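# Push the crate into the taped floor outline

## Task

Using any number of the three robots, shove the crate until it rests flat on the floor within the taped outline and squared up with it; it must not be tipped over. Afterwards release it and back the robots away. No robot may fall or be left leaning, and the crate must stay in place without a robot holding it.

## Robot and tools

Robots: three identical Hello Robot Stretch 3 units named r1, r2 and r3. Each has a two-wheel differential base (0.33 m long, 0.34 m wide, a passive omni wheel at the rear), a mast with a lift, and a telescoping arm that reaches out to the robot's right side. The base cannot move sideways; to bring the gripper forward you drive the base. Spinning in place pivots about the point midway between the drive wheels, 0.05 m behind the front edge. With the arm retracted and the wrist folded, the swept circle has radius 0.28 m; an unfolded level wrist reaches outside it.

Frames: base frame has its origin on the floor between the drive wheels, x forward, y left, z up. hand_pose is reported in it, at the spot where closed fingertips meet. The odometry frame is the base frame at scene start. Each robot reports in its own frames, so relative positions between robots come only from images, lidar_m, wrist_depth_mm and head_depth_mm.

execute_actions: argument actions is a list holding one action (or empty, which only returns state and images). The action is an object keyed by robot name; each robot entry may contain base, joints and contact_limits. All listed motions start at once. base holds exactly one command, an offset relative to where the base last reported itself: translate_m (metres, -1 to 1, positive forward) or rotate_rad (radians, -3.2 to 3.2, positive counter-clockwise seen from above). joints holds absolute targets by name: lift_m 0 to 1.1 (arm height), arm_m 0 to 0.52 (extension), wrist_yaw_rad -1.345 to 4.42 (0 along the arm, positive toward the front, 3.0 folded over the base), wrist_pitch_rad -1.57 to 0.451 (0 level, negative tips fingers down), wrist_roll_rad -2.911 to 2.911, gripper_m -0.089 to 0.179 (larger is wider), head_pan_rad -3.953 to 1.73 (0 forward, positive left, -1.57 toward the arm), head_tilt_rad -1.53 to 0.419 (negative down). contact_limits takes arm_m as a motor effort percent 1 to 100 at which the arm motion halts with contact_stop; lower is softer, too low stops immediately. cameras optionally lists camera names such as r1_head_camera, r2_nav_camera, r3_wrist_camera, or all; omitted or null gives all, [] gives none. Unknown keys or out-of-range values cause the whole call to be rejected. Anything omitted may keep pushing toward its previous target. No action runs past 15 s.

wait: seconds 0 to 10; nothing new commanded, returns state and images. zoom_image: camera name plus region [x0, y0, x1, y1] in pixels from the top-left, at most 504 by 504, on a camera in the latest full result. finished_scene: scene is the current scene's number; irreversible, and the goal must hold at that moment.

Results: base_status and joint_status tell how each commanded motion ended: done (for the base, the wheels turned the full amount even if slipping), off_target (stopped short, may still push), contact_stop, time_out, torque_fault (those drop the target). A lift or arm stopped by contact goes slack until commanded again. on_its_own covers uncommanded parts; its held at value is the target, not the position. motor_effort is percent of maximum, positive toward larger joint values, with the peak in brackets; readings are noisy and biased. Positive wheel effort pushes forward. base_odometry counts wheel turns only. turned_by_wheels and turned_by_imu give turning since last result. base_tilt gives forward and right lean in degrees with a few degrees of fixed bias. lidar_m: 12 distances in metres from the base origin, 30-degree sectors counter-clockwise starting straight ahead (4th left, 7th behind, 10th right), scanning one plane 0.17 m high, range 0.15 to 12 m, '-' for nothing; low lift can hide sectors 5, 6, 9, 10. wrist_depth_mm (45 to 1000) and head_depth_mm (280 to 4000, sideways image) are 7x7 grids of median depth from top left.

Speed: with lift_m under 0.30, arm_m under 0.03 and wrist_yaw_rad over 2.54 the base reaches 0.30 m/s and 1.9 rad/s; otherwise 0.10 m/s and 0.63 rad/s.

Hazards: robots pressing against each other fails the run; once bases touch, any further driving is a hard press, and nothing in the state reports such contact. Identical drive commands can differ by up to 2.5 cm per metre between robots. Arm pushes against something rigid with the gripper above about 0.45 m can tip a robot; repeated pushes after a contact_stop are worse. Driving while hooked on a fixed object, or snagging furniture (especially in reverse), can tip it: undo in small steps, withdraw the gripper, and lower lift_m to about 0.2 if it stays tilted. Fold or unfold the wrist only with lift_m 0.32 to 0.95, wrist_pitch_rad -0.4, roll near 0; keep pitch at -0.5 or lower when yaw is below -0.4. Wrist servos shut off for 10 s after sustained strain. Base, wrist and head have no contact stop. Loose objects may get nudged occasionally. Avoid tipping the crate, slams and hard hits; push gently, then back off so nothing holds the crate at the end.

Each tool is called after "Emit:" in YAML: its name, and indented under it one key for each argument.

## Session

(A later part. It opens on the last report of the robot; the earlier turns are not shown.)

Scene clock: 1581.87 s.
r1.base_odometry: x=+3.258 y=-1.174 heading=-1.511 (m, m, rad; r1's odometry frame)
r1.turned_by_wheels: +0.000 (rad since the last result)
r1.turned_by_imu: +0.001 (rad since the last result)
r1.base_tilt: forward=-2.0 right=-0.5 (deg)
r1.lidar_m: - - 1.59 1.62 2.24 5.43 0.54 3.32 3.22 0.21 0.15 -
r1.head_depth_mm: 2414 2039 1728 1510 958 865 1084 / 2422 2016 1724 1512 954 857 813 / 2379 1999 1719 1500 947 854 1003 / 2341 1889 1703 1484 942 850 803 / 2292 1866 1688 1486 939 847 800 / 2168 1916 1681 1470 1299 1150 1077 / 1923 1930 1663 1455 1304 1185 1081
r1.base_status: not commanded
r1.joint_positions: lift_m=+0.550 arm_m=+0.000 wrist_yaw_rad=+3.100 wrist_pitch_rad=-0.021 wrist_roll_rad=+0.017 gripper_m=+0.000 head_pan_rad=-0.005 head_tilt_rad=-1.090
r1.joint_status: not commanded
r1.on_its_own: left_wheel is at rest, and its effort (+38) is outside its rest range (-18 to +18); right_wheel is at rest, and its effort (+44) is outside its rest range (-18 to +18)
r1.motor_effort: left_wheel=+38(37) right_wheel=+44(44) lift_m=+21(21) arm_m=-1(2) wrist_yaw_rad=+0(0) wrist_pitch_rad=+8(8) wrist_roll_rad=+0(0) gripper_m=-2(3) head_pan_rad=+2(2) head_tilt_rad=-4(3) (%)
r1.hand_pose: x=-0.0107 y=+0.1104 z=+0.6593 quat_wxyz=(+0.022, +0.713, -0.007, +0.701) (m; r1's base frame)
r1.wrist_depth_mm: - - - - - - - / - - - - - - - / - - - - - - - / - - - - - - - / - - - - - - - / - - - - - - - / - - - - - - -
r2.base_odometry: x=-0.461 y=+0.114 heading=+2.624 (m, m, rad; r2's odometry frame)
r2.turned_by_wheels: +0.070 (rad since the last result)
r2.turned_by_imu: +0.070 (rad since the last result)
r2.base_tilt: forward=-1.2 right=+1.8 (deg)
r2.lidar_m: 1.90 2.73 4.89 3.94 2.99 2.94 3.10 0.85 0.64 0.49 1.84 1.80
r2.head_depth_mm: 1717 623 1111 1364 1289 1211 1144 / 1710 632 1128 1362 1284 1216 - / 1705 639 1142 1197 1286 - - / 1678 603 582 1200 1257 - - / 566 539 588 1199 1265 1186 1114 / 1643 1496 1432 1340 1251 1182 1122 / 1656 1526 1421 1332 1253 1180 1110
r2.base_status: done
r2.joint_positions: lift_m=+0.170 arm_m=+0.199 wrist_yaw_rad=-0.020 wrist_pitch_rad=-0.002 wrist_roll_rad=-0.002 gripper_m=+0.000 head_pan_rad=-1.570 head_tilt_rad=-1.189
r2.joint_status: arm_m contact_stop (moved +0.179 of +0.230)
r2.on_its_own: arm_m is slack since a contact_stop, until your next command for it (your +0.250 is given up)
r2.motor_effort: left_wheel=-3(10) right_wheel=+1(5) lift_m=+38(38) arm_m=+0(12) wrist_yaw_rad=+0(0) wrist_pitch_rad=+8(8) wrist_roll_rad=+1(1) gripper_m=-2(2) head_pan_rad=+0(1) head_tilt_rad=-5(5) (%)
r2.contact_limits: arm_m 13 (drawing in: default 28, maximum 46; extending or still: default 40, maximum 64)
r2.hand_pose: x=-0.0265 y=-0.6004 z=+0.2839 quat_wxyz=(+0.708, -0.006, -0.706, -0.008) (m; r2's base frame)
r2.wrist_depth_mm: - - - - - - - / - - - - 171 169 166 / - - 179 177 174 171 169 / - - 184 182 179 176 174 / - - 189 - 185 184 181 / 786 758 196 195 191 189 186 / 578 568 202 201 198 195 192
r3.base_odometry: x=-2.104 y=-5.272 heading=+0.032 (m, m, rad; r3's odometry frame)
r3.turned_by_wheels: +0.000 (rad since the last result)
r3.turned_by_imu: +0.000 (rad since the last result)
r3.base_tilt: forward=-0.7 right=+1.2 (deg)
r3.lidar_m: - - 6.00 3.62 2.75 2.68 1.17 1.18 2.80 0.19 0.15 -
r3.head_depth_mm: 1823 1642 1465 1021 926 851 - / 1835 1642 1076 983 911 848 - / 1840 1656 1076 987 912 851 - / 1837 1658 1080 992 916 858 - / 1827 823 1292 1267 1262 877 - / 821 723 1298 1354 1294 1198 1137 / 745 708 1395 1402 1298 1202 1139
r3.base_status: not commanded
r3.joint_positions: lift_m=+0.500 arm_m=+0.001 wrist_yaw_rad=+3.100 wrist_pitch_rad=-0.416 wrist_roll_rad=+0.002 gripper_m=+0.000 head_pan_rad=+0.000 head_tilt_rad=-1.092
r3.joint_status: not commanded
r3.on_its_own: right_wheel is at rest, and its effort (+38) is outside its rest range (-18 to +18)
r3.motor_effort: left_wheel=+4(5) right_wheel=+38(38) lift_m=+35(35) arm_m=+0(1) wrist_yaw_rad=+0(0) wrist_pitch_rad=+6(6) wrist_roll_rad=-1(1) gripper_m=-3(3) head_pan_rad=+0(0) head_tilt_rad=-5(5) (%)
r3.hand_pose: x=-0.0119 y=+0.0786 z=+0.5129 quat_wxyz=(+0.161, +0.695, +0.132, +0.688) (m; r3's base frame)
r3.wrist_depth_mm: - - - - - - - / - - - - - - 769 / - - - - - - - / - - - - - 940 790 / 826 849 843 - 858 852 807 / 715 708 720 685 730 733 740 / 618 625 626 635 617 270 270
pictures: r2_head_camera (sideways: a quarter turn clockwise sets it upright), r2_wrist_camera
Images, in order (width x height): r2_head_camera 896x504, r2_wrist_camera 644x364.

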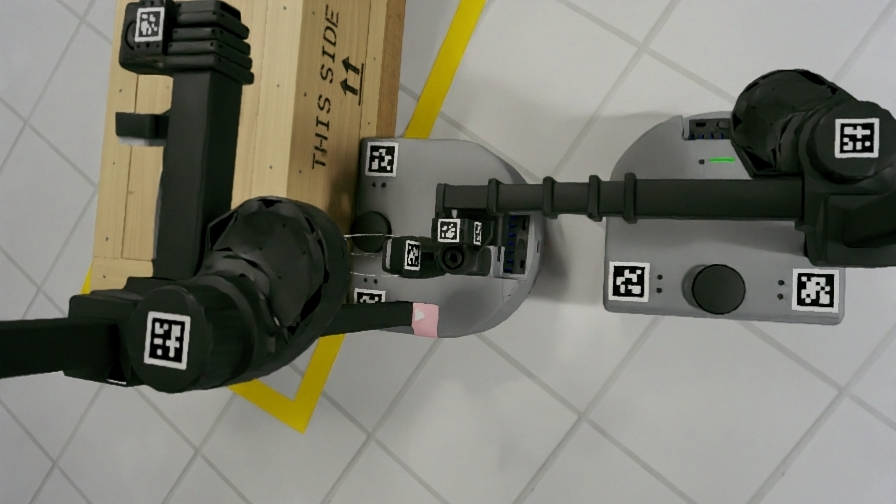

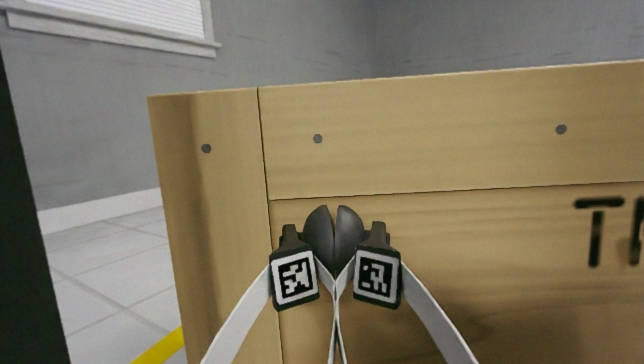

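Emit:
execute_actions:
  actions:
    - {"r1":{"base":{"translate_m":0.13}},"r2":{"joints":{"arm_m":0.32},"contact_limits":{"arm_m":100}},"r3":{"base":{"translate_m":0.08}}}
  cameras: []

Emit:
execute_actions:
  actions:
    - {"r2":{"joints":{"arm_m":0.27,"wrist_yaw_rad":-0.02}}}
  cameras: ["r2_head_camera","r3_head_camera","r1_head_camera"]

Scene clock: 1588.53 s.
r1.base_odometry: x=+3.266 y=-1.303 heading=-1.510 (m, m, rad; r1's odometry frame)
r1.turned_by_wheels: +0.001 (rad since the last result)
r1.turned_by_imu: -0.052 (rad since the last result)
r1.base_tilt: forward=-1.9 right=-0.4 (deg)
r1.lidar_m: - - 1.55 1.56 2.08 5.31 0.45 0.46 3.23 0.21 0.15 -
r1.head_depth_mm: 2417 2017 1727 1525 958 863 1083 / 2379 2014 1725 1505 951 859 813 / 2370 1986 1713 1507 945 856 1003 / 2365 1985 1702 1485 939 849 803 / 2338 1829 1685 1489 941 846 803 / 2184 1934 1681 1469 1292 1139 1080 / 1996 1908 1658 1461 1312 1183 1076
r1.base_status: translate_m off_target (by the wheels' count: +0.1296 of +0.1300)
r1.joint_positions: lift_m=+0.550 arm_m=+0.000 wrist_yaw_rad=+3.100 wrist_pitch_rad=-0.021 wrist_roll_rad=+0.017 gripper_m=+0.000 head_pan_rad=-0.005 head_tilt_rad=-1.090
r1.joint_status: not commanded
r1.on_its_own: left_wheel is at rest, and its effort (+46) is outside its rest range (-18 to +18); right_wheel is at rest, and its effort (+31) is outside its rest range (-18 to +18)
r1.motor_effort: left_wheel=+46(53) right_wheel=+31(64) lift_m=+21(21) arm_m=-1(1) wrist_yaw_rad=+0(0) wrist_pitch_rad=+8(8) wrist_roll_rad=+0(0) gripper_m=-2(2) head_pan_rad=+2(2) head_tilt_rad=-4(4) (%)
r1.hand_pose: x=-0.0107 y=+0.1104 z=+0.6593 quat_wxyz=(+0.022, +0.713, -0.007, +0.701) (m; r1's base frame)
r1.wrist_depth_mm: - - - - - - - / - - - - - - - / - - - - - - - / - - - - - - - / - - - - - - - / - - - - - - - / - - - - - - -
r2.base_odometry: x=-0.461 y=+0.114 heading=+2.624 (m, m, rad; r2's odometry frame)
r2.turned_by_wheels: +0.000 (rad since the last result)
r2.turned_by_imu: +0.001 (rad since the last result)
r2.base_tilt: forward=-7.3 right=-7.4 (deg)
r2.lidar_m: 1.96 2.77 1.50 1.03 0.97 0.99 1.29 0.89 0.69 0.57 1.91 1.86
r2.head_depth_mm: 2057 1281 1209 1418 1313 1198 1104 / 2078 1269 1233 1429 1316 1215 - / 2101 877 1247 1413 1336 - - / 2114 899 1215 1278 1328 - - / 2137 750 1253 1305 1340 1228 1115 / 768 718 1628 1481 1347 1225 1130 / 2132 1835 1669 1501 1355 1234 1143
r2.base_status: not commanded
r2.joint_positions: lift_m=+0.170 arm_m=+0.317 wrist_yaw_rad=+0.116 wrist_pitch_rad=-0.505 wrist_roll_rad=-0.010 gripper_m=+0.000 head_pan_rad=-1.570 head_tilt_rad=-1.189
r2.joint_status: all done
r2.on_its_own: base_tilt is 11.2 degrees off its reading at the scene's start (forward=-1.1 right=+1.9); wrist_yaw_rad is held at +0.070, not at your -0.020, by its stall guard, which is still easing; arm_m is at rest, and its effort (+37) is outside its rest range (-14 to +14); wrist_pitch_rad is at rest, and its effort (+95) is outside its rest range (-20 to +32)
r2.motor_effort: left_wheel=+0(9) right_wheel=+0(3) lift_m=+38(38) arm_m=+37(69) wrist_yaw_rad=-40(40) wrist_pitch_rad=+95(95) wrist_roll_rad=+5(5) gripper_m=-9(11) head_pan_rad=-1(0) head_tilt_rad=-5(5) (%)
r2.contact_limits: arm_m 64 (drawing in: default 28, maximum 46; extending or still: default 40, maximum 64)
r2.hand_pose: x=+0.0031 y=-0.6735 z=+0.1635 quat_wxyz=(+0.697, +0.217, -0.670, -0.136) (m; r2's base frame)
r2.wrist_depth_mm: - - - - 306 225 178 / - - 202 161 138 126 117 / - 176 161 150 141 132 125 / - 904 179 165 154 144 134 / 808 729 200 184 170 158 148 / 633 595 233 213 185 175 163 / 528 497 261 237 217 196 180
r3.base_odometry: x=-2.025 y=-5.269 heading=+0.032 (m, m, rad; r3's odometry frame)
r3.turned_by_wheels: +0.000 (rad since the last result)
r3.turned_by_imu: -0.082 (rad since the last result)
r3.base_tilt: forward=-0.8 right=+1.2 (deg)
r3.lidar_m: - - 5.98 3.89 2.80 2.68 1.21 1.19 2.81 0.20 0.15 -
r3.head_depth_mm: 1818 1659 1481 1349 929 855 - / 1840 1652 1069 990 907 851 - / 1831 1655 1072 987 917 851 - / 1840 1669 1071 989 915 851 - / 1867 1641 1277 1249 1258 879 - / 874 727 1289 1272 1300 1201 1133 / 748 687 1059 1386 1282 1206 1134
r3.base_status: translate_m off_target (by the wheels' count: +0.0796 of +0.0800)
r3.joint_positions: lift_m=+0.500 arm_m=+0.001 wrist_yaw_rad=+3.100 wrist_pitch_rad=-0.416 wrist_roll_rad=+0.002 gripper_m=+0.000 head_pan_rad=+0.000 head_tilt_rad=-1.093
r3.joint_status: not commanded
r3.on_its_own: left_wheel is at rest, and its effort (+53) is outside its rest range (-18 to +18); right_wheel is at rest, and its effort (+64) is outside its rest range (-18 to +18)
r3.motor_effort: left_wheel=+53(53) right_wheel=+64(74) lift_m=+35(36) arm_m=-1(0) wrist_yaw_rad=+1(0) wrist_pitch_rad=+6(6) wrist_roll_rad=-1(1) gripper_m=-3(3) head_pan_rad=+0(0) head_tilt_rad=-5(5) (%)
r3.hand_pose: x=-0.0119 y=+0.0786 z=+0.5129 quat_wxyz=(+0.161, +0.695, +0.132, +0.688) (m; r3's base frame)
r3.wrist_depth_mm: - - - - - - - / - - - - - - 785 / - - - - - - - / - - - - - 835 790 / 832 833 838 - 844 860 842 / 716 715 730 688 733 732 720 / 620 627 623 634 311 269 271
pictures: none
No camera images: the call's "cameras" was empty. Leave "cameras" out to get every camera's image.

Scene clock: 1591.37 s.
r1.base_odometry: x=+3.266 y=-1.303 heading=-1.510 (m, m, rad; r1's odometry frame)
r1.turned_by_wheels: +0.000 (rad since the last result)
r1.turned_by_imu: +0.001 (rad since the last result)
r1.base_tilt: forward=-2.0 right=-0.5 (deg)
r1.lidar_m: - - 1.55 1.57 2.09 5.22 0.57 3.40 3.25 0.21 0.15 -
r1.head_depth_mm: 2425 2019 1724 1520 957 866 1080 / 2419 2001 1722 1512 956 855 811 / 2358 1999 1715 1495 947 856 1003 / 2341 1981 1708 1487 942 853 801 / 2316 1813 1694 1483 936 846 798 / 2199 1942 1666 1467 1304 1143 1076 / 1993 1900 1659 1474 1308 1180 1072
r1.base_status: not commanded
r1.joint_positions: lift_m=+0.550 arm_m=+0.000 wrist_yaw_rad=+3.100 wrist_pitch_rad=-0.021 wrist_roll_rad=+0.017 gripper_m=+0.000 head_pan_rad=-0.005 head_tilt_rad=-1.090
r1.joint_status: not commanded
r1.on_its_own: left_wheel is at rest, and its effort (+45) is outside its rest range (-18 to +18); right_wheel is at rest, and its effort (+31) is outside its rest range (-18 to +18)
r1.motor_effort: left_wheel=+45(45) right_wheel=+31(31) lift_m=+21(21) arm_m=-1(2) wrist_yaw_rad=-1(1) wrist_pitch_rad=+8(8) wrist_roll_rad=+0(0) gripper_m=-2(3) head_pan_rad=+3(2) head_tilt_rad=-4(4) (%)
r1.hand_pose: x=-0.0107 y=+0.1104 z=+0.6593 quat_wxyz=(+0.022, +0.713, -0.007, +0.701) (m; r1's base frame)
r1.wrist_depth_mm: - - - - - - - / - - - - - - - / - - - - - - - / - - - - - - - / - - - - - - - / - - - - - - - / - - - - - - -
r2.base_odometry: x=-0.461 y=+0.114 heading=+2.624 (m, m, rad; r2's odometry frame)
r2.turned_by_wheels: +0.000 (rad since the last result)
r2.turned_by_imu: +0.006 (rad since the last result)
r2.base_tilt: forward=-1.1 right=+1.7 (deg)
r2.lidar_m: 1.91 2.75 4.89 3.91 2.99 2.94 3.11 0.85 0.66 0.53 1.84 1.80
r2.head_depth_mm: 1715 657 1130 1372 1289 1215 1145 / 1713 645 1165 1369 1288 1220 - / 1709 652 1188 1218 1281 - - / 1688 615 1214 1201 1267 - - / 602 578 1033 1204 1260 1192 1114 / 607 587 1429 1340 1257 1186 1122 / 1652 1536 1422 1332 1253 1178 1109
r2.base_status: not commanded
r2.joint_positions: lift_m=+0.170 arm_m=+0.237 wrist_yaw_rad=-0.001 wrist_pitch_rad=-0.004 wrist_roll_rad=-0.004 gripper_m=+0.000 head_pan_rad=-1.570 head_tilt_rad=-1.189
r2.joint_status: arm_m off_target (ended at +0.237, target +0.270); the others done
r2.on_its_own: arm_m is at rest, and its effort (+34) is outside its rest range (-14 to +14); wrist_yaw_rad is at rest, and its effort (-17) is outside its rest range (-12 to +12)
r2.motor_effort: left_wheel=+1(42) right_wheel=-2(19) lift_m=+37(38) arm_m=+34(36) wrist_yaw_rad=-17(48) wrist_pitch_rad=+9(95) wrist_roll_rad=+2(5) gripper_m=-7(10) head_pan_rad=+0(0) head_tilt_rad=-4(6) (%)
r2.hand_pose: x=-0.0216 y=-0.6379 z=+0.2835 quat_wxyz=(+0.709, +0.001, -0.705, -0.002) (m; r2's base frame)
r2.wrist_depth_mm: - - - - - - - / - - - - 164 157 151 / - - 179 172 166 160 155 / - - 185 177 171 166 160 / - - 191 185 177 171 165 / 785 753 199 190 181 176 169 / 575 566 203 197 190 182 174
r3.base_odometry: x=-2.025 y=-5.269 heading=+0.032 (m, m, rad; r3's odometry frame)
r3.turned_by_wheels: +0.000 (rad since the last result)
r3.turned_by_imu: +0.000 (rad since the last result)
r3.base_tilt: forward=-0.8 right=+1.2 (deg)
r3.lidar_m: - - 5.97 3.91 2.81 2.68 1.21 1.19 2.81 0.20 0.15 -
r3.head_depth_mm: 1831 1648 1479 1356 929 851 - / 1823 1640 1072 988 912 848 - / 1839 1657 1075 988 914 850 - / 1850 1673 1083 993 913 851 - / 1838 1642 1279 1252 1270 875 - / 879 730 1280 1276 1295 1200 1135 / 747 688 1340 1393 1301 1207 1135
r3.base_status: not commanded
r3.joint_positions: lift_m=+0.500 arm_m=+0.001 wrist_yaw_rad=+3.100 wrist_pitch_rad=-0.416 wrist_roll_rad=+0.002 gripper_m=+0.000 head_pan_rad=+0.000 head_tilt_rad=-1.093
r3.joint_status: not commanded
r3.on_its_own: left_wheel is at rest, and its effort (+52) is outside its rest range (-18 to +18); right_wheel is at rest, and its effort (+63) is outside its rest range (-18 to +18)
r3.motor_effort: left_wheel=+52(52) right_wheel=+63(64) lift_m=+35(35) arm_m=-1(0) wrist_yaw_rad=+0(0) wrist_pitch_rad=+6(6) wrist_roll_rad=-1(1) gripper_m=-3(3) head_pan_rad=+0(0) head_tilt_rad=-5(4) (%)
r3.hand_pose: x=-0.0119 y=+0.0786 z=+0.5129 quat_wxyz=(+0.161, +0.695, +0.132, +0.688) (m; r3's base frame)
r3.wrist_depth_mm: - - - - - - - / - - - - - - 784 / - - - - - - - / - - - - - 856 792 / 835 831 833 - 863 855 837 / 718 719 721 690 725 725 711 / 628 630 630 630 310 269 271
pictures: r1_head_camera (sideways: a quarter turn clockwise sets it upright), r2_head_camera (sideways: a quarter turn clockwise sets it upright), r3_head_camera (sideways: a quarter turn clockwise sets it upright)
Images, in order (width x height): r1_head_camera 896x504, r2_head_camera 896x504, r3_head_camera 896x504.

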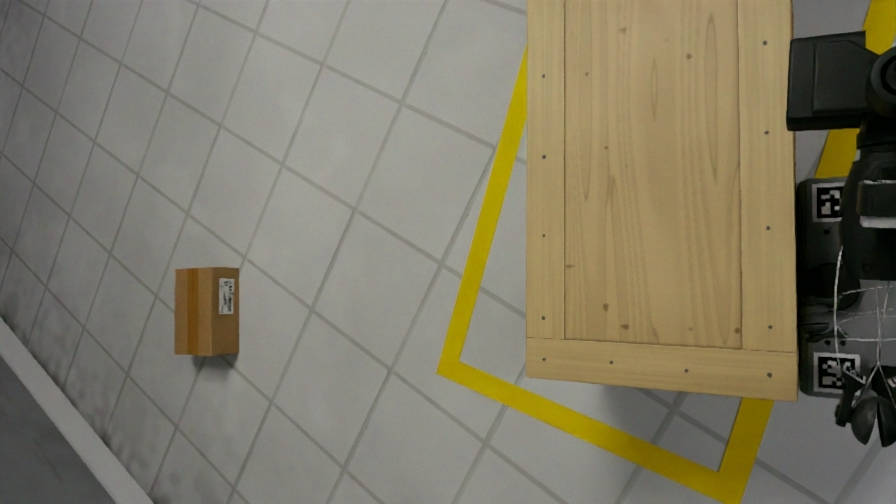

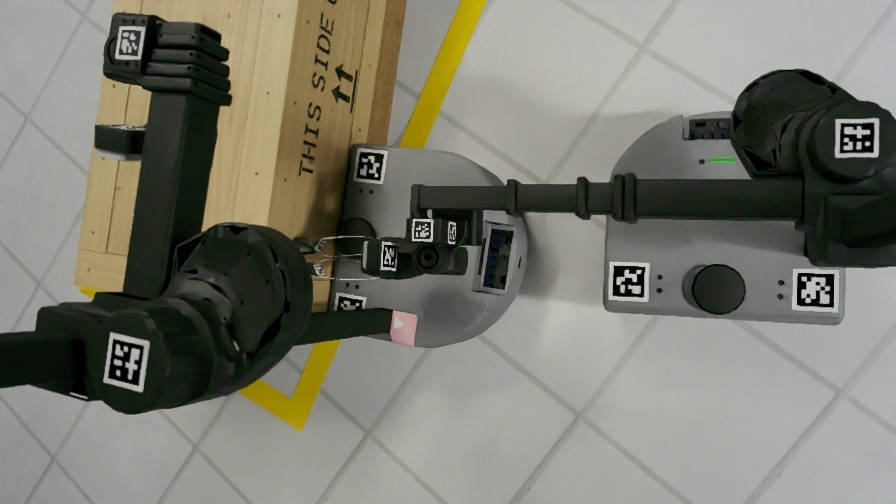

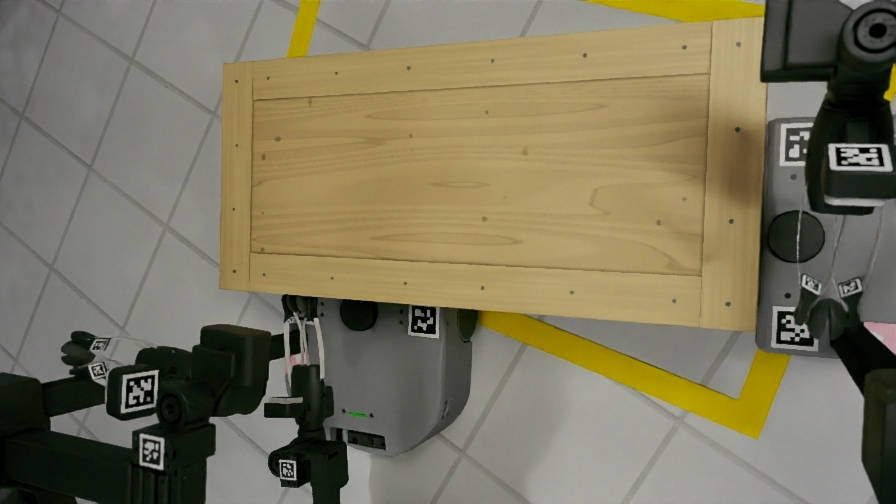

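Emit:
execute_actions:
  actions:
    - {"r2":{"joints":{"arm_m":0.2}},"r3":{"base":{"translate_m":-0.22},"joints":{"lift_m":0.27}}}
  cameras: []

Emit:
execute_actions:
  actions:
    - {"r3":{"base":{"rotate_rad":-1.6}}}
  cameras: []

Emit:
execute_actions:
  actions:
    - {"r3":{"base":{"translate_m":0.55}}}
  cameras: []

Emit:
execute_actions:
  actions:
    - {"r3":{"base":{"rotate_rad":1.6}}}
  cameras: []

Emit:
execute_actions:
  actions:
    - {"r3":{"base":{"translate_m":0.36}}}
  cameras: []

Emit:
execute_actions:
  actions:
    - {"r3":{"base":{"rotate_rad":1.6}}}
  cameras: ["r3_head_camera"]

Scene clock: 1607.20 s.
r1.base_odometry: x=+3.266 y=-1.303 heading=-1.510 (m, m, rad; r1's odometry frame)
r1.turned_by_wheels: +0.000 (rad since the last result)
r1.turned_by_imu: +0.002 (rad since the last result)
r1.base_tilt: forward=-2.1 right=-0.3 (deg)
r1.lidar_m: - - 1.55 1.57 2.09 5.27 0.57 3.42 3.24 0.21 0.15 -
r1.head_depth_mm: 2427 2018 1740 1523 958 865 1087 / 2395 2001 1719 1502 951 860 811 / 2390 1988 1699 1507 949 855 1006 / 2361 1966 1700 1491 942 852 803 / 2330 1831 1679 1476 935 848 798 / 2181 1918 1675 1465 1290 1139 1081 / 2009 1922 1655 1466 1306 1183 1075
r1.base_status: not commanded
r1.joint_positions: lift_m=+0.550 arm_m=+0.000 wrist_yaw_rad=+3.100 wrist_pitch_rad=-0.021 wrist_roll_rad=+0.017 gripper_m=+0.000 head_pan_rad=-0.005 head_tilt_rad=-1.090
r1.joint_status: not commanded
r1.on_its_own: left_wheel is at rest, and its effort (+45) is outside its rest range (-18 to +18); right_wheel is at rest, and its effort (+31) is outside its rest range (-18 to +18)
r1.motor_effort: left_wheel=+45(45) right_wheel=+31(31) lift_m=+21(21) arm_m=-1(1) wrist_yaw_rad=+0(1) wrist_pitch_rad=+8(8) wrist_roll_rad=+0(0) gripper_m=-2(3) head_pan_rad=+2(2) head_tilt_rad=-3(4) (%)
r1.hand_pose: x=-0.0107 y=+0.1104 z=+0.6593 quat_wxyz=(+0.022, +0.713, -0.007, +0.701) (m; r1's base frame)
r1.wrist_depth_mm: - - - - - - - / - - - - - - - / - - - - - - - / - - - - - - - / - - - - - - - / - - - - - - - / - - - - - - -
r2.base_odometry: x=-0.461 y=+0.114 heading=+2.624 (m, m, rad; r2's odometry frame)
r2.turned_by_wheels: +0.000 (rad since the last result)
r2.turned_by_imu: -0.001 (rad since the last result)
r2.base_tilt: forward=-1.1 right=+1.9 (deg)
r2.lidar_m: 1.91 2.75 4.89 3.89 2.99 2.94 3.09 0.84 0.66 0.53 1.83 1.80
r2.head_depth_mm: 1714 637 1133 1377 1285 1213 1144 / 1707 643 1159 1366 1282 1220 - / 1699 652 1190 1209 1287 - - / 1680 612 1208 1202 1267 - - / 600 578 1037 1195 1261 1187 1117 / 598 584 1426 1337 1255 1186 1119 / 1644 1527 1424 1327 1248 1181 1113
r2.base_status: not commanded
r2.joint_positions: lift_m=+0.170 arm_m=+0.200 wrist_yaw_rad=-0.018 wrist_pitch_rad=-0.002 wrist_roll_rad=-0.004 gripper_m=+0.000 head_pan_rad=-1.570 head_tilt_rad=-1.189
r2.joint_status: all done
r2.motor_effort: left_wheel=+1(6) right_wheel=-1(7) lift_m=+37(37) arm_m=-5(36) wrist_yaw_rad=-1(17) wrist_pitch_rad=+8(8) wrist_roll_rad=+2(2) gripper_m=-2(7) head_pan_rad=+0(0) head_tilt_rad=-4(5) (%)
r2.hand_pose: x=-0.0261 y=-0.6015 z=+0.2840 quat_wxyz=(+0.709, -0.005, -0.705, -0.007) (m; r2's base frame)
r2.wrist_depth_mm: - - - - - - - / - - - - - 193 186 / 115 - 213 206 200 195 189 / 114 - 220 214 207 201 195 / 114 - 227 220 213 207 201 / 113 739 236 228 219 213 206 / 112 539 242 236 228 219 212
r3.base_odometry: x=-2.244 y=-5.276 heading=+0.032 (m, m, rad; r3's odometry frame)
r3.turned_by_wheels: +0.000 (rad since the last result)
r3.turned_by_imu: -0.002 (rad since the last result)
r3.base_tilt: forward=-0.7 right=+1.3 (deg)
r3.lidar_m: 0.27 0.28 1.22 3.62 2.61 2.49 1.05 0.98 2.71 2.78 2.37 0.28
r3.head_depth_mm: 1818 1649 1485 1355 1237 1194 1111 / 1822 1178 1071 983 941 1189 - / 1823 1183 1078 987 946 1194 - / 1834 1182 1076 988 942 1195 - / 937 1419 1356 1369 1256 1200 - / 823 1671 1371 1403 1295 1199 1130 / 1797 1612 1536 1406 1299 1200 1125
r3.base_status: done
r3.joint_positions: lift_m=+0.270 arm_m=+0.001 wrist_yaw_rad=+3.100 wrist_pitch_rad=-0.416 wrist_roll_rad=+0.002 gripper_m=+0.000 head_pan_rad=+0.000 head_tilt_rad=-1.093
r3.joint_status: all done
r3.motor_effort: left_wheel=+1(44) right_wheel=+1(58) lift_m=+23(28) arm_m=-1(0) wrist_yaw_rad=+0(0) wrist_pitch_rad=+6(6) wrist_roll_rad=-1(1) gripper_m=-3(4) head_pan_rad=+0(0) head_tilt_rad=-5(5) (%)
r3.hand_pose: x=-0.0119 y=+0.0786 z=+0.2834 quat_wxyz=(+0.161, +0.695, +0.132, +0.688) (m; r3's base frame)
r3.wrist_depth_mm: - - - - - - - / - - - - - - 836 / 813 824 - 824 844 847 779 / 636 650 650 657 661 664 668 / 535 540 551 - 549 556 553 / 457 - - - 468 468 473 / - - - - 411 408 412
pictures: none
No camera images: the call's "cameras" was empty. Leave "cameras" out to get every camera's image.

Scene clock: 1609.47 s.
r1.base_odometry: x=+3.266 y=-1.303 heading=-1.510 (m, m, rad; r1's odometry frame)
r1.turned_by_wheels: +0.000 (rad since the last result)
r1.turned_by_imu: +0.001 (rad since the last result)
r1.base_tilt: forward=-2.0 right=-0.4 (deg)
r1.lidar_m: - - 1.55 1.57 2.09 5.25 0.57 3.39 3.23 0.21 0.15 -
r1.head_depth_mm: 2408 2021 1739 1517 958 860 1084 / 2369 2015 1715 1520 953 857 814 / 2376 1987 1700 1507 947 855 1008 / 2346 1970 1701 1497 944 848 803 / 2357 1828 1684 1483 940 845 801 / 2191 1944 1674 1464 1290 1139 1079 / 2011 1918 1648 1463 1304 1185 1081
r1.base_status: not commanded
r1.joint_positions: lift_m=+0.550 arm_m=+0.000 wrist_yaw_rad=+3.100 wrist_pitch_rad=-0.021 wrist_roll_rad=+0.017 gripper_m=+0.000 head_pan_rad=-0.005 head_tilt_rad=-1.090
r1.joint_status: not commanded
r1.on_its_own: left_wheel is at rest, and its effort (+45) is outside its rest range (-18 to +18); right_wheel is at rest, and its effort (+31) is outside its rest range (-18 to +18)
r1.motor_effort: left_wheel=+45(46) right_wheel=+31(31) lift_m=+22(21) arm_m=-1(2) wrist_yaw_rad=+0(0) wrist_pitch_rad=+8(8) wrist_roll_rad=+0(0) gripper_m=-2(2) head_pan_rad=+2(2) head_tilt_rad=-3(3) (%)
r1.hand_pose: x=-0.0107 y=+0.1104 z=+0.6593 quat_wxyz=(+0.022, +0.713, -0.007, +0.701) (m; r1's base frame)
r1.wrist_depth_mm: - - - - - - - / - - - - - - - / - - - - - - - / - - - - - - - / - - - - - - - / - - - - - - - / - - - - - - -
r2.base_odometry: x=-0.461 y=+0.114 heading=+2.624 (m, m, rad; r2's odometry frame)
r2.turned_by_wheels: +0.000 (rad since the last result)
r2.turned_by_imu: +0.000 (rad since the last result)
r2.base_tilt: forward=-1.0 right=+1.8 (deg)
r2.lidar_m: 1.91 2.76 4.88 3.91 3.00 2.94 3.10 0.84 0.66 0.53 1.84 1.80
r2.head_depth_mm: 1725 638 1132 1363 1292 1206 1150 / 1716 644 1158 1368 1284 1215 - / 1693 651 1188 1213 1290 - - / 1682 611 1205 1198 1269 - - / 601 578 1037 1196 1266 1187 1116 / 598 583 1435 1336 1257 1181 1118 / 1655 1527 1420 1336 1247 1181 1116
r2.base_status: not commanded
r2.joint_positions: lift_m=+0.170 arm_m=+0.200 wrist_yaw_rad=-0.018 wrist_pitch_rad=-0.002 wrist_roll_rad=-0.004 gripper_m=+0.000 head_pan_rad=-1.570 head_tilt_rad=-1.189
r2.joint_status: not commanded
r2.motor_effort: left_wheel=+0(0) right_wheel=+0(0) lift_m=+37(37) arm_m=-5(5) wrist_yaw_rad=-2(2) wrist_pitch_rad=+8(8) wrist_roll_rad=+2(2) gripper_m=-3(3) head_pan_rad=+0(0) head_tilt_rad=-4(5) (%)
r2.hand_pose: x=-0.0261 y=-0.6015 z=+0.2840 quat_wxyz=(+0.709, -0.005, -0.705, -0.007) (m; r2's base frame)
r2.wrist_depth_mm: - - - - - - - / - - - - - 193 186 / 116 - 213 207 201 194 189 / 114 - 220 213 207 200 194 / 114 - 227 220 213 207 201 / 113 745 234 228 219 213 208 / 112 537 241 237 229 219 213
r3.base_odometry: x=-2.244 y=-5.276 heading=-1.568 (m, m, rad; r3's odometry frame)
r3.turned_by_wheels: -1.600 (rad since the last result)
r3.turned_by_imu: -1.569 (rad since the last result)
r3.base_tilt: forward=-0.7 right=+1.2 (deg)
r3.lidar_m: 2.77 2.39 0.28 0.27 0.28 1.21 3.71 2.62 2.49 1.09 0.98 2.71
r3.head_depth_mm: 1821 1649 1506 1375 1275 1188 1118 / 1843 1666 1500 1377 1286 1195 - / 1823 1657 1497 1383 1281 1190 - / 1843 1664 1513 1392 1287 1194 - / 1843 1678 1527 1394 1288 1198 - / 1858 1668 1524 1393 1294 1168 1137 / 1865 1685 1523 1385 1295 869 819
r3.base_status: done
r3.joint_positions: lift_m=+0.270 arm_m=+0.001 wrist_yaw_rad=+3.100 wrist_pitch_rad=-0.416 wrist_roll_rad=+0.002 gripper_m=+0.000 head_pan_rad=+0.000 head_tilt_rad=-1.093
r3.joint_status: not commanded
r3.motor_effort: left_wheel=+2(11) right_wheel=-2(9) lift_m=+23(23) arm_m=-1(1) wrist_yaw_rad=+0(0) wrist_pitch_rad=+6(6) wrist_roll_rad=-1(1) gripper_m=-3(3) head_pan_rad=+0(0) head_tilt_rad=-6(5) (%)
r3.hand_pose: x=-0.0119 y=+0.0786 z=+0.2834 quat_wxyz=(+0.161, +0.695, +0.132, +0.688) (m; r3's base frame)
r3.wrist_depth_mm: - - - 280 281 281 282 / 746 949 - 308 310 309 315 / 765 813 - 341 343 342 821 / 647 646 653 382 385 383 670 / 534 540 549 - 456 443 551 / 458 - - - 470 471 475 / - - - - 409 412 412
pictures: none
No camera images: the call's "cameras" was empty. Leave "cameras" out to get every camera's image.

Scene clock: 1613.03 s.
r1.base_odometry: x=+3.266 y=-1.303 heading=-1.510 (m, m, rad; r1's odometry frame)
r1.turned_by_wheels: +0.000 (rad since the last result)
r1.turned_by_imu: +0.001 (rad since the last result)
r1.base_tilt: forward=-1.9 right=-0.2 (deg)
r1.lidar_m: - - 1.55 1.57 2.09 5.27 0.57 3.40 3.24 0.21 0.15 -
r1.head_depth_mm: 2436 2029 1740 1522 958 864 1084 / 2379 1999 1723 1506 956 857 814 / 2377 1987 1720 1506 951 852 1008 / 2341 1964 1691 1502 943 850 804 / 2317 1823 1705 1480 938 847 801 / 2184 1951 1670 1477 1292 1139 1077 / 2020 1919 1666 1461 1310 1177 1079
r1.base_status: not commanded
r1.joint_positions: lift_m=+0.550 arm_m=+0.000 wrist_yaw_rad=+3.100 wrist_pitch_rad=-0.021 wrist_roll_rad=+0.017 gripper_m=+0.000 head_pan_rad=-0.005 head_tilt_rad=-1.090
r1.joint_status: not commanded
r1.on_its_own: left_wheel is at rest, and its effort (+45) is outside its rest range (-18 to +18); right_wheel is at rest, and its effort (+31) is outside its rest range (-18 to +18)
r1.motor_effort: left_wheel=+45(46) right_wheel=+31(31) lift_m=+21(21) arm_m=-1(1) wrist_yaw_rad=+0(1) wrist_pitch_rad=+8(8) wrist_roll_rad=+0(0) gripper_m=-2(2) head_pan_rad=+2(2) head_tilt_rad=-4(4) (%)
r1.hand_pose: x=-0.0107 y=+0.1104 z=+0.6593 quat_wxyz=(+0.022, +0.713, -0.007, +0.701) (m; r1's base frame)
r1.wrist_depth_mm: - - - - - - - / - - - - - - - / - - - - - - - / - - - - - - - / - - - - - - - / - - - - - - - / - - - - - - -
r2.base_odometry: x=-0.461 y=+0.114 heading=+2.624 (m, m, rad; r2's odometry frame)
r2.turned_by_wheels: +0.000 (rad since the last result)
r2.turned_by_imu: -0.001 (rad since the last result)
r2.base_tilt: forward=-1.1 right=+1.8 (deg)
r2.lidar_m: 1.91 2.75 4.85 3.89 2.99 2.94 3.08 0.84 0.66 0.53 1.84 1.80
r2.head_depth_mm: 1723 638 1130 1373 1289 1217 1143 / 1710 643 1157 1366 1281 1213 - / 1688 651 1191 1211 1285 - - / 1682 610 1213 1193 1267 - - / 600 577 1038 1194 1270 1185 1115 / 599 582 1426 1340 1258 1189 1119 / 1646 1524 1429 1333 1245 1177 1116
r2.base_status: not commanded
r2.joint_positions: lift_m=+0.170 arm_m=+0.200 wrist_yaw_rad=-0.018 wrist_pitch_rad=-0.002 wrist_roll_rad=-0.004 gripper_m=+0.000 head_pan_rad=-1.570 head_tilt_rad=-1.189
r2.joint_status: not commanded
r2.motor_effort: left_wheel=+0(0) right_wheel=+0(0) lift_m=+37(37) arm_m=-4(5) wrist_yaw_rad=-2(1) wrist_pitch_rad=+8(8) wrist_roll_rad=+2(2) gripper_m=-1(2) head_pan_rad=-1(1) head_tilt_rad=-4(5) (%)
r2.hand_pose: x=-0.0261 y=-0.6015 z=+0.2840 quat_wxyz=(+0.709, -0.005, -0.705, -0.007) (m; r2's base frame)
r2.wrist_depth_mm: - - - - - - - / - - - - - 192 187 / 116 - 214 207 201 195 189 / 115 - 220 213 208 201 195 / 114 - 228 221 213 207 201 / 113 742 234 229 219 213 206 / 112 540 242 236 229 219 213
r3.base_odometry: x=-2.243 y=-5.826 heading=-1.568 (m, m, rad; r3's odometry frame)
r3.turned_by_wheels: +0.000 (rad since the last result)
r3.turned_by_imu: +0.002 (rad since the last result)
r3.base_tilt: forward=-0.8 right=+1.2 (deg)
r3.lidar_m: 2.27 2.12 2.01 2.07 0.42 0.41 4.11 2.88 2.74 0.90 2.33 2.22
r3.head_depth_mm: 1831 1651 1503 1377 1279 1184 1113 / 1808 1653 1503 1383 1281 1191 - / 1831 1658 1515 1390 1281 1196 - / 1845 1656 1521 1397 1291 1196 - / 1861 1664 1518 1396 1294 1201 - / 1843 1663 1518 1400 1294 1202 1132 / 1859 1669 1537 1407 1300 1204 1119
r3.base_status: done
r3.joint_positions: lift_m=+0.270 arm_m=+0.001 wrist_yaw_rad=+3.100 wrist_pitch_rad=-0.416 wrist_roll_rad=+0.002 gripper_m=+0.000 head_pan_rad=+0.000 head_tilt_rad=-1.093
r3.joint_status: not commanded
r3.motor_effort: left_wheel=+2(11) right_wheel=-1(5) lift_m=+24(24) arm_m=+0(1) wrist_yaw_rad=+0(0) wrist_pitch_rad=+6(6) wrist_roll_rad=-1(1) gripper_m=-3(3) head_pan_rad=-1(0) head_tilt_rad=-4(5) (%)
r3.hand_pose: x=-0.0119 y=+0.0786 z=+0.2834 quat_wxyz=(+0.161, +0.695, +0.132, +0.688) (m; r3's base frame)
r3.wrist_depth_mm: 335 486 - - - - - / 336 489 - - - - - / 357 488 - 826 829 843 862 / 394 491 650 662 657 667 674 / 456 495 546 - 544 553 554 / 462 - - - 467 468 470 / - - - - 409 409 412
pictures: none
No camera images: the call's "cameras" was empty. Leave "cameras" out to get every camera's image.

Scene clock: 1615.47 s.
r1.base_odometry: x=+3.266 y=-1.303 heading=-1.510 (m, m, rad; r1's odometry frame)
r1.turned_by_wheels: +0.000 (rad since the last result)
r1.turned_by_imu: +0.001 (rad since the last result)
r1.base_tilt: forward=-1.9 right=-0.4 (deg)
r1.lidar_m: - - 1.55 1.57 2.09 5.28 0.57 3.39 3.24 0.21 0.15 -
r1.head_depth_mm: 2432 2019 1730 1509 956 862 1083 / 2413 1993 1725 1504 950 857 813 / 2364 1973 1710 1503 942 855 1003 / 2365 1977 1706 1494 942 849 802 / 2304 1813 1687 1488 934 847 799 / 2200 1951 1681 1468 1292 1137 1082 / 2008 1902 1662 1471 1301 1180 1079
r1.base_status: not commanded
r1.joint_positions: lift_m=+0.550 arm_m=+0.000 wrist_yaw_rad=+3.100 wrist_pitch_rad=-0.021 wrist_roll_rad=+0.017 gripper_m=+0.000 head_pan_rad=-0.005 head_tilt_rad=-1.090
r1.joint_status: not commanded
r1.on_its_own: left_wheel is at rest, and its effort (+45) is outside its rest range (-18 to +18); right_wheel is at rest, and its effort (+31) is outside its rest range (-18 to +18)
r1.motor_effort: left_wheel=+45(46) right_wheel=+31(31) lift_m=+21(21) arm_m=-1(2) wrist_yaw_rad=+0(1) wrist_pitch_rad=+8(8) wrist_roll_rad=+0(0) gripper_m=-3(2) head_pan_rad=+2(3) head_tilt_rad=-4(3) (%)
r1.hand_pose: x=-0.0107 y=+0.1104 z=+0.6593 quat_wxyz=(+0.022, +0.713, -0.007, +0.701) (m; r1's base frame)
r1.wrist_depth_mm: - - - - - - - / - - - - - - - / - - - - - - - / - - - - - - - / - - - - - - - / - - - - - - - / - - - - - - -
r2.base_odometry: x=-0.461 y=+0.114 heading=+2.624 (m, m, rad; r2's odometry frame)
r2.turned_by_wheels: +0.000 (rad since the last result)
r2.turned_by_imu: +0.000 (rad since the last result)
r2.base_tilt: forward=-1.2 right=+1.9 (deg)
r2.lidar_m: 1.91 2.75 4.86 3.89 2.99 2.94 3.09 0.85 0.66 0.53 1.84 1.80
r2.head_depth_mm: 1714 637 1131 1369 1284 1210 1142 / 1701 643 1157 1368 1288 1218 - / 1691 653 1187 1213 1283 - - / 1685 611 1211 1200 1263 - - / 601 577 1034 1199 1267 1187 1116 / 598 585 1428 1345 1257 1180 1116 / 1654 1533 1422 1326 1249 1174 1116
r2.base_status: not commanded
r2.joint_positions: lift_m=+0.170 arm_m=+0.200 wrist_yaw_rad=-0.018 wrist_pitch_rad=-0.002 wrist_roll_rad=-0.004 gripper_m=+0.000 head_pan_rad=-1.570 head_tilt_rad=-1.189
r2.joint_status: not commanded
r2.motor_effort: left_wheel=+0(0) right_wheel=+0(1) lift_m=+37(37) arm_m=-5(5) wrist_yaw_rad=-1(2) wrist_pitch_rad=+8(8) wrist_roll_rad=+2(2) gripper_m=-3(3) head_pan_rad=-1(0) head_tilt_rad=-5(5) (%)
r2.hand_pose: x=-0.0261 y=-0.6015 z=+0.2840 quat_wxyz=(+0.709, -0.005, -0.705, -0.007) (m; r2's base frame)
r2.wrist_depth_mm: - - - - - - - / - - - - - 193 186 / 115 - 214 207 200 194 188 / 114 - 220 214 208 201 195 / 113 - 227 220 214 207 200 / 113 738 235 228 219 214 207 / 112 538 242 236 228 219 214
r3.base_odometry: x=-2.243 y=-5.826 heading=+0.032 (m, m, rad; r3's odometry frame)
r3.turned_by_wheels: +1.600 (rad since the last result)
r3.turned_by_imu: +1.569 (rad since the last result)
r3.base_tilt: forward=-0.7 right=+1.3 (deg)
r3.lidar_m: 2.08 0.41 0.40 4.02 2.87 0.99 0.90 2.33 2.22 2.28 2.10 2.01
r3.head_depth_mm: 1842 1651 1505 1379 1273 1189 1112 / 1833 1661 1506 1386 1283 1196 - / 1837 1651 1518 1386 1293 1193 - / 1856 1656 1520 1387 1290 1198 - / 1856 1672 1513 1394 1283 1203 - / 1858 1220 1192 1219 1250 1206 1138 / 1865 1194 1088 994 1014 1207 1128
r3.base_status: done
r3.joint_positions: lift_m=+0.270 arm_m=+0.001 wrist_yaw_rad=+3.100 wrist_pitch_rad=-0.416 wrist_roll_rad=+0.002 gripper_m=+0.000 head_pan_rad=+0.000 head_tilt_rad=-1.093
r3.joint_status: not commanded
r3.motor_effort: left_wheel=-1(8) right_wheel=+3(16) lift_m=+23(24) arm_m=-1(1) wrist_yaw_rad=+0(0) wrist_pitch_rad=+6(6) wrist_roll_rad=-1(1) gripper_m=-3(3) head_pan_rad=+0(0) head_tilt_rad=-5(4) (%)
r3.hand_pose: x=-0.0119 y=+0.0786 z=+0.2834 quat_wxyz=(+0.161, +0.695, +0.132, +0.688) (m; r3's base frame)
r3.wrist_depth_mm: - - - - - 534 355 / - - - - - 533 354 / 813 806 - 842 833 526 368 / 645 653 651 659 659 522 407 / 534 537 550 - 546 516 455 / 462 - - - 470 470 474 / - - - - 408 408 414
pictures: none
No camera images: the call's "cameras" was empty. Leave "cameras" out to get every camera's image.

Scene clock: 1618.40 s.
r1.base_odometry: x=+3.266 y=-1.303 heading=-1.510 (m, m, rad; r1's odometry frame)
r1.turned_by_wheels: +0.000 (rad since the last result)
r1.turned_by_imu: +0.001 (rad since the last result)
r1.base_tilt: forward=-2.0 right=-0.4 (deg)
r1.lidar_m: - - 1.55 1.57 2.09 5.28 0.57 3.42 3.24 0.21 0.15 -
r1.head_depth_mm: 2397 2024 1733 1381 959 864 1082 / 2390 1999 1722 1518 956 859 813 / 2379 1980 1708 1496 943 855 1000 / 2367 1966 1693 1498 939 848 803 / 2305 1830 1702 1480 937 846 799 / 2187 1918 1678 1471 1300 1145 1078 / 1972 1928 1659 1465 1310 1183 1074
r1.base_status: not commanded
r1.joint_positions: lift_m=+0.550 arm_m=+0.000 wrist_yaw_rad=+3.100 wrist_pitch_rad=-0.021 wrist_roll_rad=+0.017 gripper_m=+0.000 head_pan_rad=-0.005 head_tilt_rad=-1.090
r1.joint_status: not commanded
r1.on_its_own: left_wheel is at rest, and its effort (+45) is outside its rest range (-18 to +18); right_wheel is at rest, and its effort (+31) is outside its rest range (-18 to +18)
r1.motor_effort: left_wheel=+45(46) right_wheel=+31(31) lift_m=+21(21) arm_m=-1(2) wrist_yaw_rad=+0(1) wrist_pitch_rad=+8(8) wrist_roll_rad=+0(0) gripper_m=-2(2) head_pan_rad=+2(2) head_tilt_rad=-4(3) (%)
r1.hand_pose: x=-0.0107 y=+0.1104 z=+0.6593 quat_wxyz=(+0.022, +0.713, -0.007, +0.701) (m; r1's base frame)
r1.wrist_depth_mm: - - - - - - - / - - - - - - - / - - - - - - - / - - - - - - - / - - - - - - - / - - - - - - - / - - - - - - -
r2.base_odometry: x=-0.461 y=+0.114 heading=+2.624 (m, m, rad; r2's odometry frame)
r2.turned_by_wheels: +0.000 (rad since the last result)
r2.turned_by_imu: -0.001 (rad since the last result)
r2.base_tilt: forward=-1.3 right=+1.8 (deg)
r2.lidar_m: 1.91 2.75 4.86 3.90 2.98 2.94 3.09 0.84 0.66 0.53 1.84 1.80
r2.head_depth_mm: 1719 638 1131 1367 1284 1207 1147 / 1703 642 1159 1368 1283 1217 - / 1704 652 1189 1213 1284 - - / 1681 612 1207 1203 1269 - - / 601 578 1032 1200 1269 1189 1117 / 597 583 1431 1341 1251 1185 1120 / 1652 1527 1424 1331 1250 1178 1114
r2.base_status: not commanded
r2.joint_positions: lift_m=+0.170 arm_m=+0.200 wrist_yaw_rad=-0.018 wrist_pitch_rad=-0.002 wrist_roll_rad=-0.004 gripper_m=+0.000 head_pan_rad=-1.570 head_tilt_rad=-1.189
r2.joint_status: not commanded
r2.motor_effort: left_wheel=+0(0) right_wheel=+0(0) lift_m=+37(37) arm_m=-5(5) wrist_yaw_rad=-1(2) wrist_pitch_rad=+8(8) wrist_roll_rad=+2(2) gripper_m=-4(2) head_pan_rad=+0(0) head_tilt_rad=-5(4) (%)
r2.hand_pose: x=-0.0261 y=-0.6015 z=+0.2840 quat_wxyz=(+0.709, -0.005, -0.705, -0.007) (m; r2's base frame)
r2.wrist_depth_mm: - - - - - - - / - - - - - 192 186 / 116 - 213 206 201 194 189 / 114 - 221 213 206 201 195 / 114 - 227 220 213 207 201 / 113 749 236 229 218 214 207 / 112 542 242 236 228 219 212
r3.base_odometry: x=-1.883 y=-5.815 heading=+0.032 (m, m, rad; r3's odometry frame)
r3.turned_by_wheels: +0.000 (rad since the last result)
r3.turned_by_imu: +0.001 (rad since the last result)
r3.base_tilt: forward=-0.7 right=+1.3 (deg)
r3.lidar_m: 1.75 0.42 0.31 0.29 0.30 3.06 1.25 2.49 2.39 2.47 1.77 1.70
r3.head_depth_mm: 1741 1656 1498 1380 1280 1191 1106 / 1788 1661 1516 1383 1283 1191 - / 1837 1653 1509 1391 1280 1196 - / 1846 1655 1506 1392 1285 1201 - / 1852 1674 1512 1395 1275 1197 - / 1861 1677 1295 1215 1226 1182 1132 / 1868 1682 1092 995 927 880 948
r3.base_status: done
r3.joint_positions: lift_m=+0.270 arm_m=+0.001 wrist_yaw_rad=+3.100 wrist_pitch_rad=-0.416 wrist_roll_rad=+0.002 gripper_m=+0.000 head_pan_rad=+0.000 head_tilt_rad=-1.093
r3.joint_status: not commanded
r3.motor_effort: left_wheel=-2(6) right_wheel=+4(14) lift_m=+24(24) arm_m=-1(1) wrist_yaw_rad=+0(0) wrist_pitch_rad=+6(6) wrist_roll_rad=-1(1) gripper_m=-3(3) head_pan_rad=+0(0) head_tilt_rad=-6(5) (%)
r3.hand_pose: x=-0.0119 y=+0.0786 z=+0.2834 quat_wxyz=(+0.161, +0.695, +0.132, +0.688) (m; r3's base frame)
r3.wrist_depth_mm: - - - 302 301 299 298 / - - - 332 332 331 327 / 802 806 - 367 367 365 361 / 643 649 652 415 410 406 403 / 536 538 548 - 464 456 459 / 460 - - - 471 470 472 / - - - - 408 409 411
pictures: none
No camera images: the call's "cameras" was empty. Leave "cameras" out to get every camera's image.

Scene clock: 1620.83 s.
r1.base_odometry: x=+3.266 y=-1.303 heading=-1.510 (m, m, rad; r1's odometry frame)
r1.turned_by_wheels: +0.000 (rad since the last result)
r1.turned_by_imu: +0.001 (rad since the last result)
r1.base_tilt: forward=-2.0 right=-0.3 (deg)
r1.lidar_m: - - 1.55 1.57 2.09 5.28 0.57 3.41 3.23 0.21 0.15 -
r1.head_depth_mm: 2402 2026 1121 1345 954 860 1080 / 2413 2003 1725 1449 953 856 813 / 2367 1995 1709 1500 949 858 1010 / 2337 1973 1694 1498 945 850 803 / 2325 1820 1678 1475 937 847 798 / 2200 1940 1662 1473 1291 1136 1083 / 2013 1915 1654 1463 1312 1191 1076
r1.base_status: not commanded
r1.joint_positions: lift_m=+0.550 arm_m=+0.000 wrist_yaw_rad=+3.100 wrist_pitch_rad=-0.021 wrist_roll_rad=+0.017 gripper_m=+0.000 head_pan_rad=-0.005 head_tilt_rad=-1.090
r1.joint_status: not commanded
r1.on_its_own: left_wheel is at rest, and its effort (+46) is outside its rest range (-18 to +18); right_wheel is at rest, and its effort (+31) is outside its rest range (-18 to +18)
r1.motor_effort: left_wheel=+46(47) right_wheel=+31(31) lift_m=+21(21) arm_m=-1(1) wrist_yaw_rad=+0(0) wrist_pitch_rad=+8(8) wrist_roll_rad=+0(0) gripper_m=-3(3) head_pan_rad=+2(2) head_tilt_rad=-4(4) (%)
r1.hand_pose: x=-0.0107 y=+0.1104 z=+0.6593 quat_wxyz=(+0.022, +0.713, -0.007, +0.701) (m; r1's base frame)
r1.wrist_depth_mm: - - - - - - - / - - - - - - - / - - - - - - - / - - - - - - - / - - - - - - - / - - - - - - - / - - - - - - -
r2.base_odometry: x=-0.461 y=+0.114 heading=+2.624 (m, m, rad; r2's odometry frame)
r2.turned_by_wheels: +0.000 (rad since the last result)
r2.turned_by_imu: +0.000 (rad since the last result)
r2.base_tilt: forward=-1.1 right=+1.8 (deg)
r2.lidar_m: 1.90 2.76 4.86 3.87 2.99 2.94 3.10 0.85 0.66 0.53 1.84 1.80
r2.head_depth_mm: 1714 640 1128 1370 1283 1213 1144 / 1724 645 1154 1367 1284 1216 - / 1700 653 1191 1212 1284 - - / 1693 610 1206 1198 1267 - - / 600 577 1036 1199 1265 1191 1110 / 598 583 1431 1335 1257 1185 1124 / 1653 1518 1425 1329 1251 1180 1116
r2.base_status: not commanded
r2.joint_positions: lift_m=+0.170 arm_m=+0.200 wrist_yaw_rad=-0.018 wrist_pitch_rad=-0.002 wrist_roll_rad=-0.004 gripper_m=+0.000 head_pan_rad=-1.570 head_tilt_rad=-1.189
r2.joint_status: not commanded
r2.motor_effort: left_wheel=+0(0) right_wheel=+0(0) lift_m=+37(37) arm_m=-5(5) wrist_yaw_rad=-2(2) wrist_pitch_rad=+8(8) wrist_roll_rad=+2(2) gripper_m=-2(1) head_pan_rad=+0(0) head_tilt_rad=-5(5) (%)
r2.hand_pose: x=-0.0261 y=-0.6015 z=+0.2840 quat_wxyz=(+0.709, -0.005, -0.705, -0.007) (m; r2's base frame)
r2.wrist_depth_mm: - - - - - - - / - - - - - 193 185 / 116 - 213 206 201 194 188 / 115 - 221 213 207 201 195 / 114 - 227 220 214 207 201 / 113 749 235 228 217 214 207 / 112 536 242 237 228 220 213
r3.base_odometry: x=-1.883 y=-5.815 heading=+1.632 (m, m, rad; r3's odometry frame)
r3.turned_by_wheels: +1.600 (rad since the last result)
r3.turned_by_imu: +1.569 (rad since the last result)
r3.base_tilt: forward=-0.7 right=+1.3 (deg)
r3.lidar_m: 0.29 3.19 3.05 1.25 2.48 2.39 2.44 1.77 1.70 1.76 0.41 0.30
r3.head_depth_mm: 1800 1533 1504 984 944 1189 1115 / 1829 1659 1512 983 970 1193 - / 1842 1646 1504 988 1001 1192 - / 1845 1667 1523 998 1026 1202 - / 1843 1676 1527 1405 1288 1203 - / 1855 1676 1518 1396 1291 1206 1133 / 1852 1673 1548 1408 1298 1208 1127
r3.base_status: done
r3.joint_positions: lift_m=+0.270 arm_m=+0.001 wrist_yaw_rad=+3.100 wrist_pitch_rad=-0.416 wrist_roll_rad=+0.002 gripper_m=+0.000 head_pan_rad=+0.000 head_tilt_rad=-1.093
r3.joint_status: not commanded
r3.motor_effort: left_wheel=-1(8) right_wheel=+4(16) lift_m=+24(24) arm_m=-1(1) wrist_yaw_rad=+0(0) wrist_pitch_rad=+6(5) wrist_roll_rad=-1(1) gripper_m=-3(3) head_pan_rad=+0(0) head_tilt_rad=-5(5) (%)
r3.hand_pose: x=-0.0119 y=+0.0786 z=+0.2834 quat_wxyz=(+0.161, +0.695, +0.132, +0.688) (m; r3's base frame)
r3.wrist_depth_mm: - - - - - - - / - - - - - - - / 807 812 - 827 831 851 850 / 643 641 650 652 671 659 672 / 537 541 552 - 545 547 564 / 459 - - - 470 468 474 / - - - - 406 410 414
pictures: r3_head_camera (sideways: a quarter turn clockwise sets it upright)
Images, in order (width x height): r3_head_camera 896x504.

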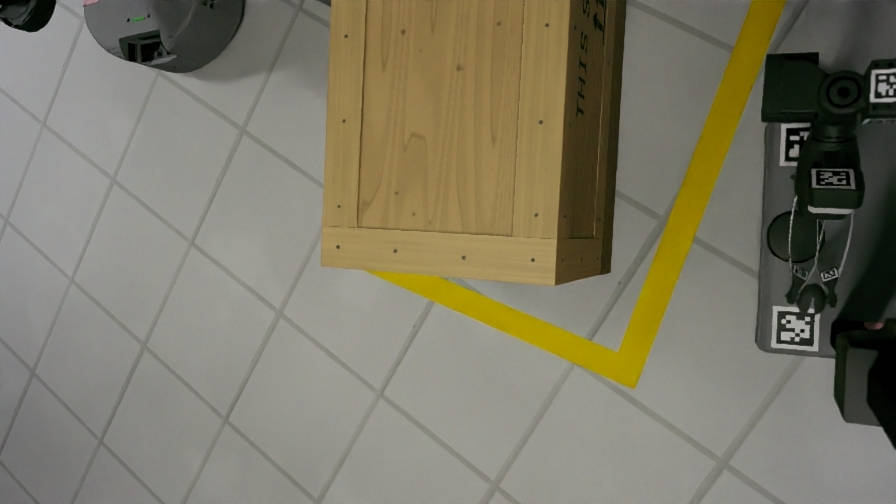

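Emit:
execute_actions:
  actions:
    - {"r2":{"joints":{"arm_m":0.27},"contact_limits":{"arm_m":13}},"r3":{"base":{"translate_m":0.235},"joints":{"lift_m":0.5}}}
  cameras: []

Scene clock: 1629.00 s.
r1.base_odometry: x=+3.266 y=-1.303 heading=-1.510 (m, m, rad; r1's odometry frame)
r1.turned_by_wheels: +0.000 (rad since the last result)
r1.turned_by_imu: +0.002 (rad since the last result)
r1.base_tilt: forward=-1.9 right=-0.4 (deg)
r1.lidar_m: - - 1.55 1.56 2.09 5.32 0.57 3.41 3.24 0.21 0.15 -
r1.head_depth_mm: 2420 2026 1741 1334 955 859 1079 / 2406 2005 1724 1515 953 858 813 / 2363 1984 1718 1498 946 855 1009 / 2356 1975 1706 1494 944 851 804 / 2305 1837 1691 1484 938 847 802 / 2181 1933 1665 1472 1290 1137 1078 / 1997 1939 1656 1471 1314 1183 1082
r1.base_status: not commanded
r1.joint_positions: lift_m=+0.550 arm_m=+0.000 wrist_yaw_rad=+3.100 wrist_pitch_rad=-0.021 wrist_roll_rad=+0.017 gripper_m=+0.000 head_pan_rad=-0.005 head_tilt_rad=-1.090
r1.joint_status: not commanded
r1.on_its_own: left_wheel is at rest, and its effort (+44) is outside its rest range (-18 to +18); right_wheel is at rest, and its effort (+31) is outside its rest range (-18 to +18)
r1.motor_effort: left_wheel=+44(45) right_wheel=+31(31) lift_m=+21(21) arm_m=-2(2) wrist_yaw_rad=+0(0) wrist_pitch_rad=+8(8) wrist_roll_rad=+0(0) gripper_m=-2(2) head_pan_rad=+2(3) head_tilt_rad=-3(4) (%)
r1.hand_pose: x=-0.0107 y=+0.1104 z=+0.6593 quat_wxyz=(+0.022, +0.713, -0.007, +0.701) (m; r1's base frame)
r1.wrist_depth_mm: - - - - - - - / - - - - - - - / - - - - - - - / - - - - - - - / - - - - - - - / - - - - - - - / - - - - - - -
r2.base_odometry: x=-0.461 y=+0.114 heading=+2.624 (m, m, rad; r2's odometry frame)
r2.turned_by_wheels: +0.000 (rad since the last result)
r2.turned_by_imu: -0.001 (rad since the last result)
r2.base_tilt: forward=-1.2 right=+2.0 (deg)
r2.lidar_m: 1.90 2.76 4.88 3.88 2.98 2.94 3.11 0.85 0.66 0.53 1.84 1.80
r2.head_depth_mm: 1710 656 1128 1370 1287 1213 1139 / 1715 642 1158 1375 1278 1218 - / 1688 652 1193 1211 1283 - - / 1690 615 1204 1201 1270 - - / 601 577 1033 1206 1265 1188 1114 / 598 584 1422 1340 1253 1184 1120 / 1656 1527 1414 1332 1260 1179 1116
r2.base_status: not commanded
r2.joint_positions: lift_m=+0.170 arm_m=+0.231 wrist_yaw_rad=-0.020 wrist_pitch_rad=-0.002 wrist_roll_rad=-0.004 gripper_m=+0.000 head_pan_rad=-1.570 head_tilt_rad=-1.189
r2.joint_status: arm_m contact_stop (moved +0.031 of +0.070)
r2.on_its_own: arm_m is slack since a contact_stop, until your next command for it (your +0.270 is given up)
r2.motor_effort: left_wheel=+0(2) right_wheel=+1(1) lift_m=+37(37) arm_m=+0(12) wrist_yaw_rad=+0(1) wrist_pitch_rad=+8(8) wrist_roll_rad=+2(2) gripper_m=-3(3) head_pan_rad=-1(1) head_tilt_rad=-5(4) (%)
r2.contact_limits: arm_m 13 (drawing in: default 28, maximum 46; extending or still: default 40, maximum 64)
r2.hand_pose: x=-0.0267 y=-0.6321 z=+0.2839 quat_wxyz=(+0.709, -0.006, -0.705, -0.008) (m; r2's base frame)
r2.wrist_depth_mm: - - - - - - - / - - - - 169 163 158 / - - 182 177 171 166 161 / - - 189 182 177 171 166 / - - 194 188 183 177 172 / 784 712 201 196 187 182 177 / 577 558 207 202 196 188 183
r3.base_odometry: x=-1.897 y=-5.580 heading=+1.632 (m, m, rad; r3's odometry frame)
r3.turned_by_wheels: +0.000 (rad since the last result)
r3.turned_by_imu: +0.000 (rad since the last result)
r3.base_tilt: forward=-0.7 right=+1.2 (deg)
r3.lidar_m: - - 2.95 1.24 2.70 2.59 2.59 1.89 1.81 0.21 0.15 -
r3.head_depth_mm: 1823 1476 1466 1382 908 848 - / 1832 1651 1507 1379 915 849 - / 1842 1662 1511 1386 915 856 - / 1859 1668 1517 1394 914 861 - / 1835 1658 1516 1393 1290 1198 - / 1858 1665 1527 1400 1291 1200 1129 / 1844 1659 1542 1403 1295 1200 1140
r3.base_status: done
r3.joint_positions: lift_m=+0.500 arm_m=+0.001 wrist_yaw_rad=+3.100 wrist_pitch_rad=-0.416 wrist_roll_rad=+0.002 gripper_m=+0.000 head_pan_rad=+0.000 head_tilt_rad=-1.093
r3.joint_status: all done
r3.motor_effort: left_wheel=-1(8) right_wheel=+4(14) lift_m=+36(38) arm_m=-1(1) wrist_yaw_rad=+0(0) wrist_pitch_rad=+6(6) wrist_roll_rad=-1(1) gripper_m=-3(3) head_pan_rad=+0(0) head_tilt_rad=-5(5) (%)
r3.hand_pose: x=-0.0119 y=+0.0786 z=+0.5128 quat_wxyz=(+0.161, +0.695, +0.132, +0.688) (m; r3's base frame)
r3.wrist_depth_mm: - - - - - - - / - - - - - - - / - - - - - - - / - - - - - - - / 834 831 835 - 853 860 856 / 711 709 719 685 730 739 734 / 625 631 629 632 632 633 641
pictures: none
No camera images: the call's "cameras" was empty. Leave "cameras" out to get every camera's image.


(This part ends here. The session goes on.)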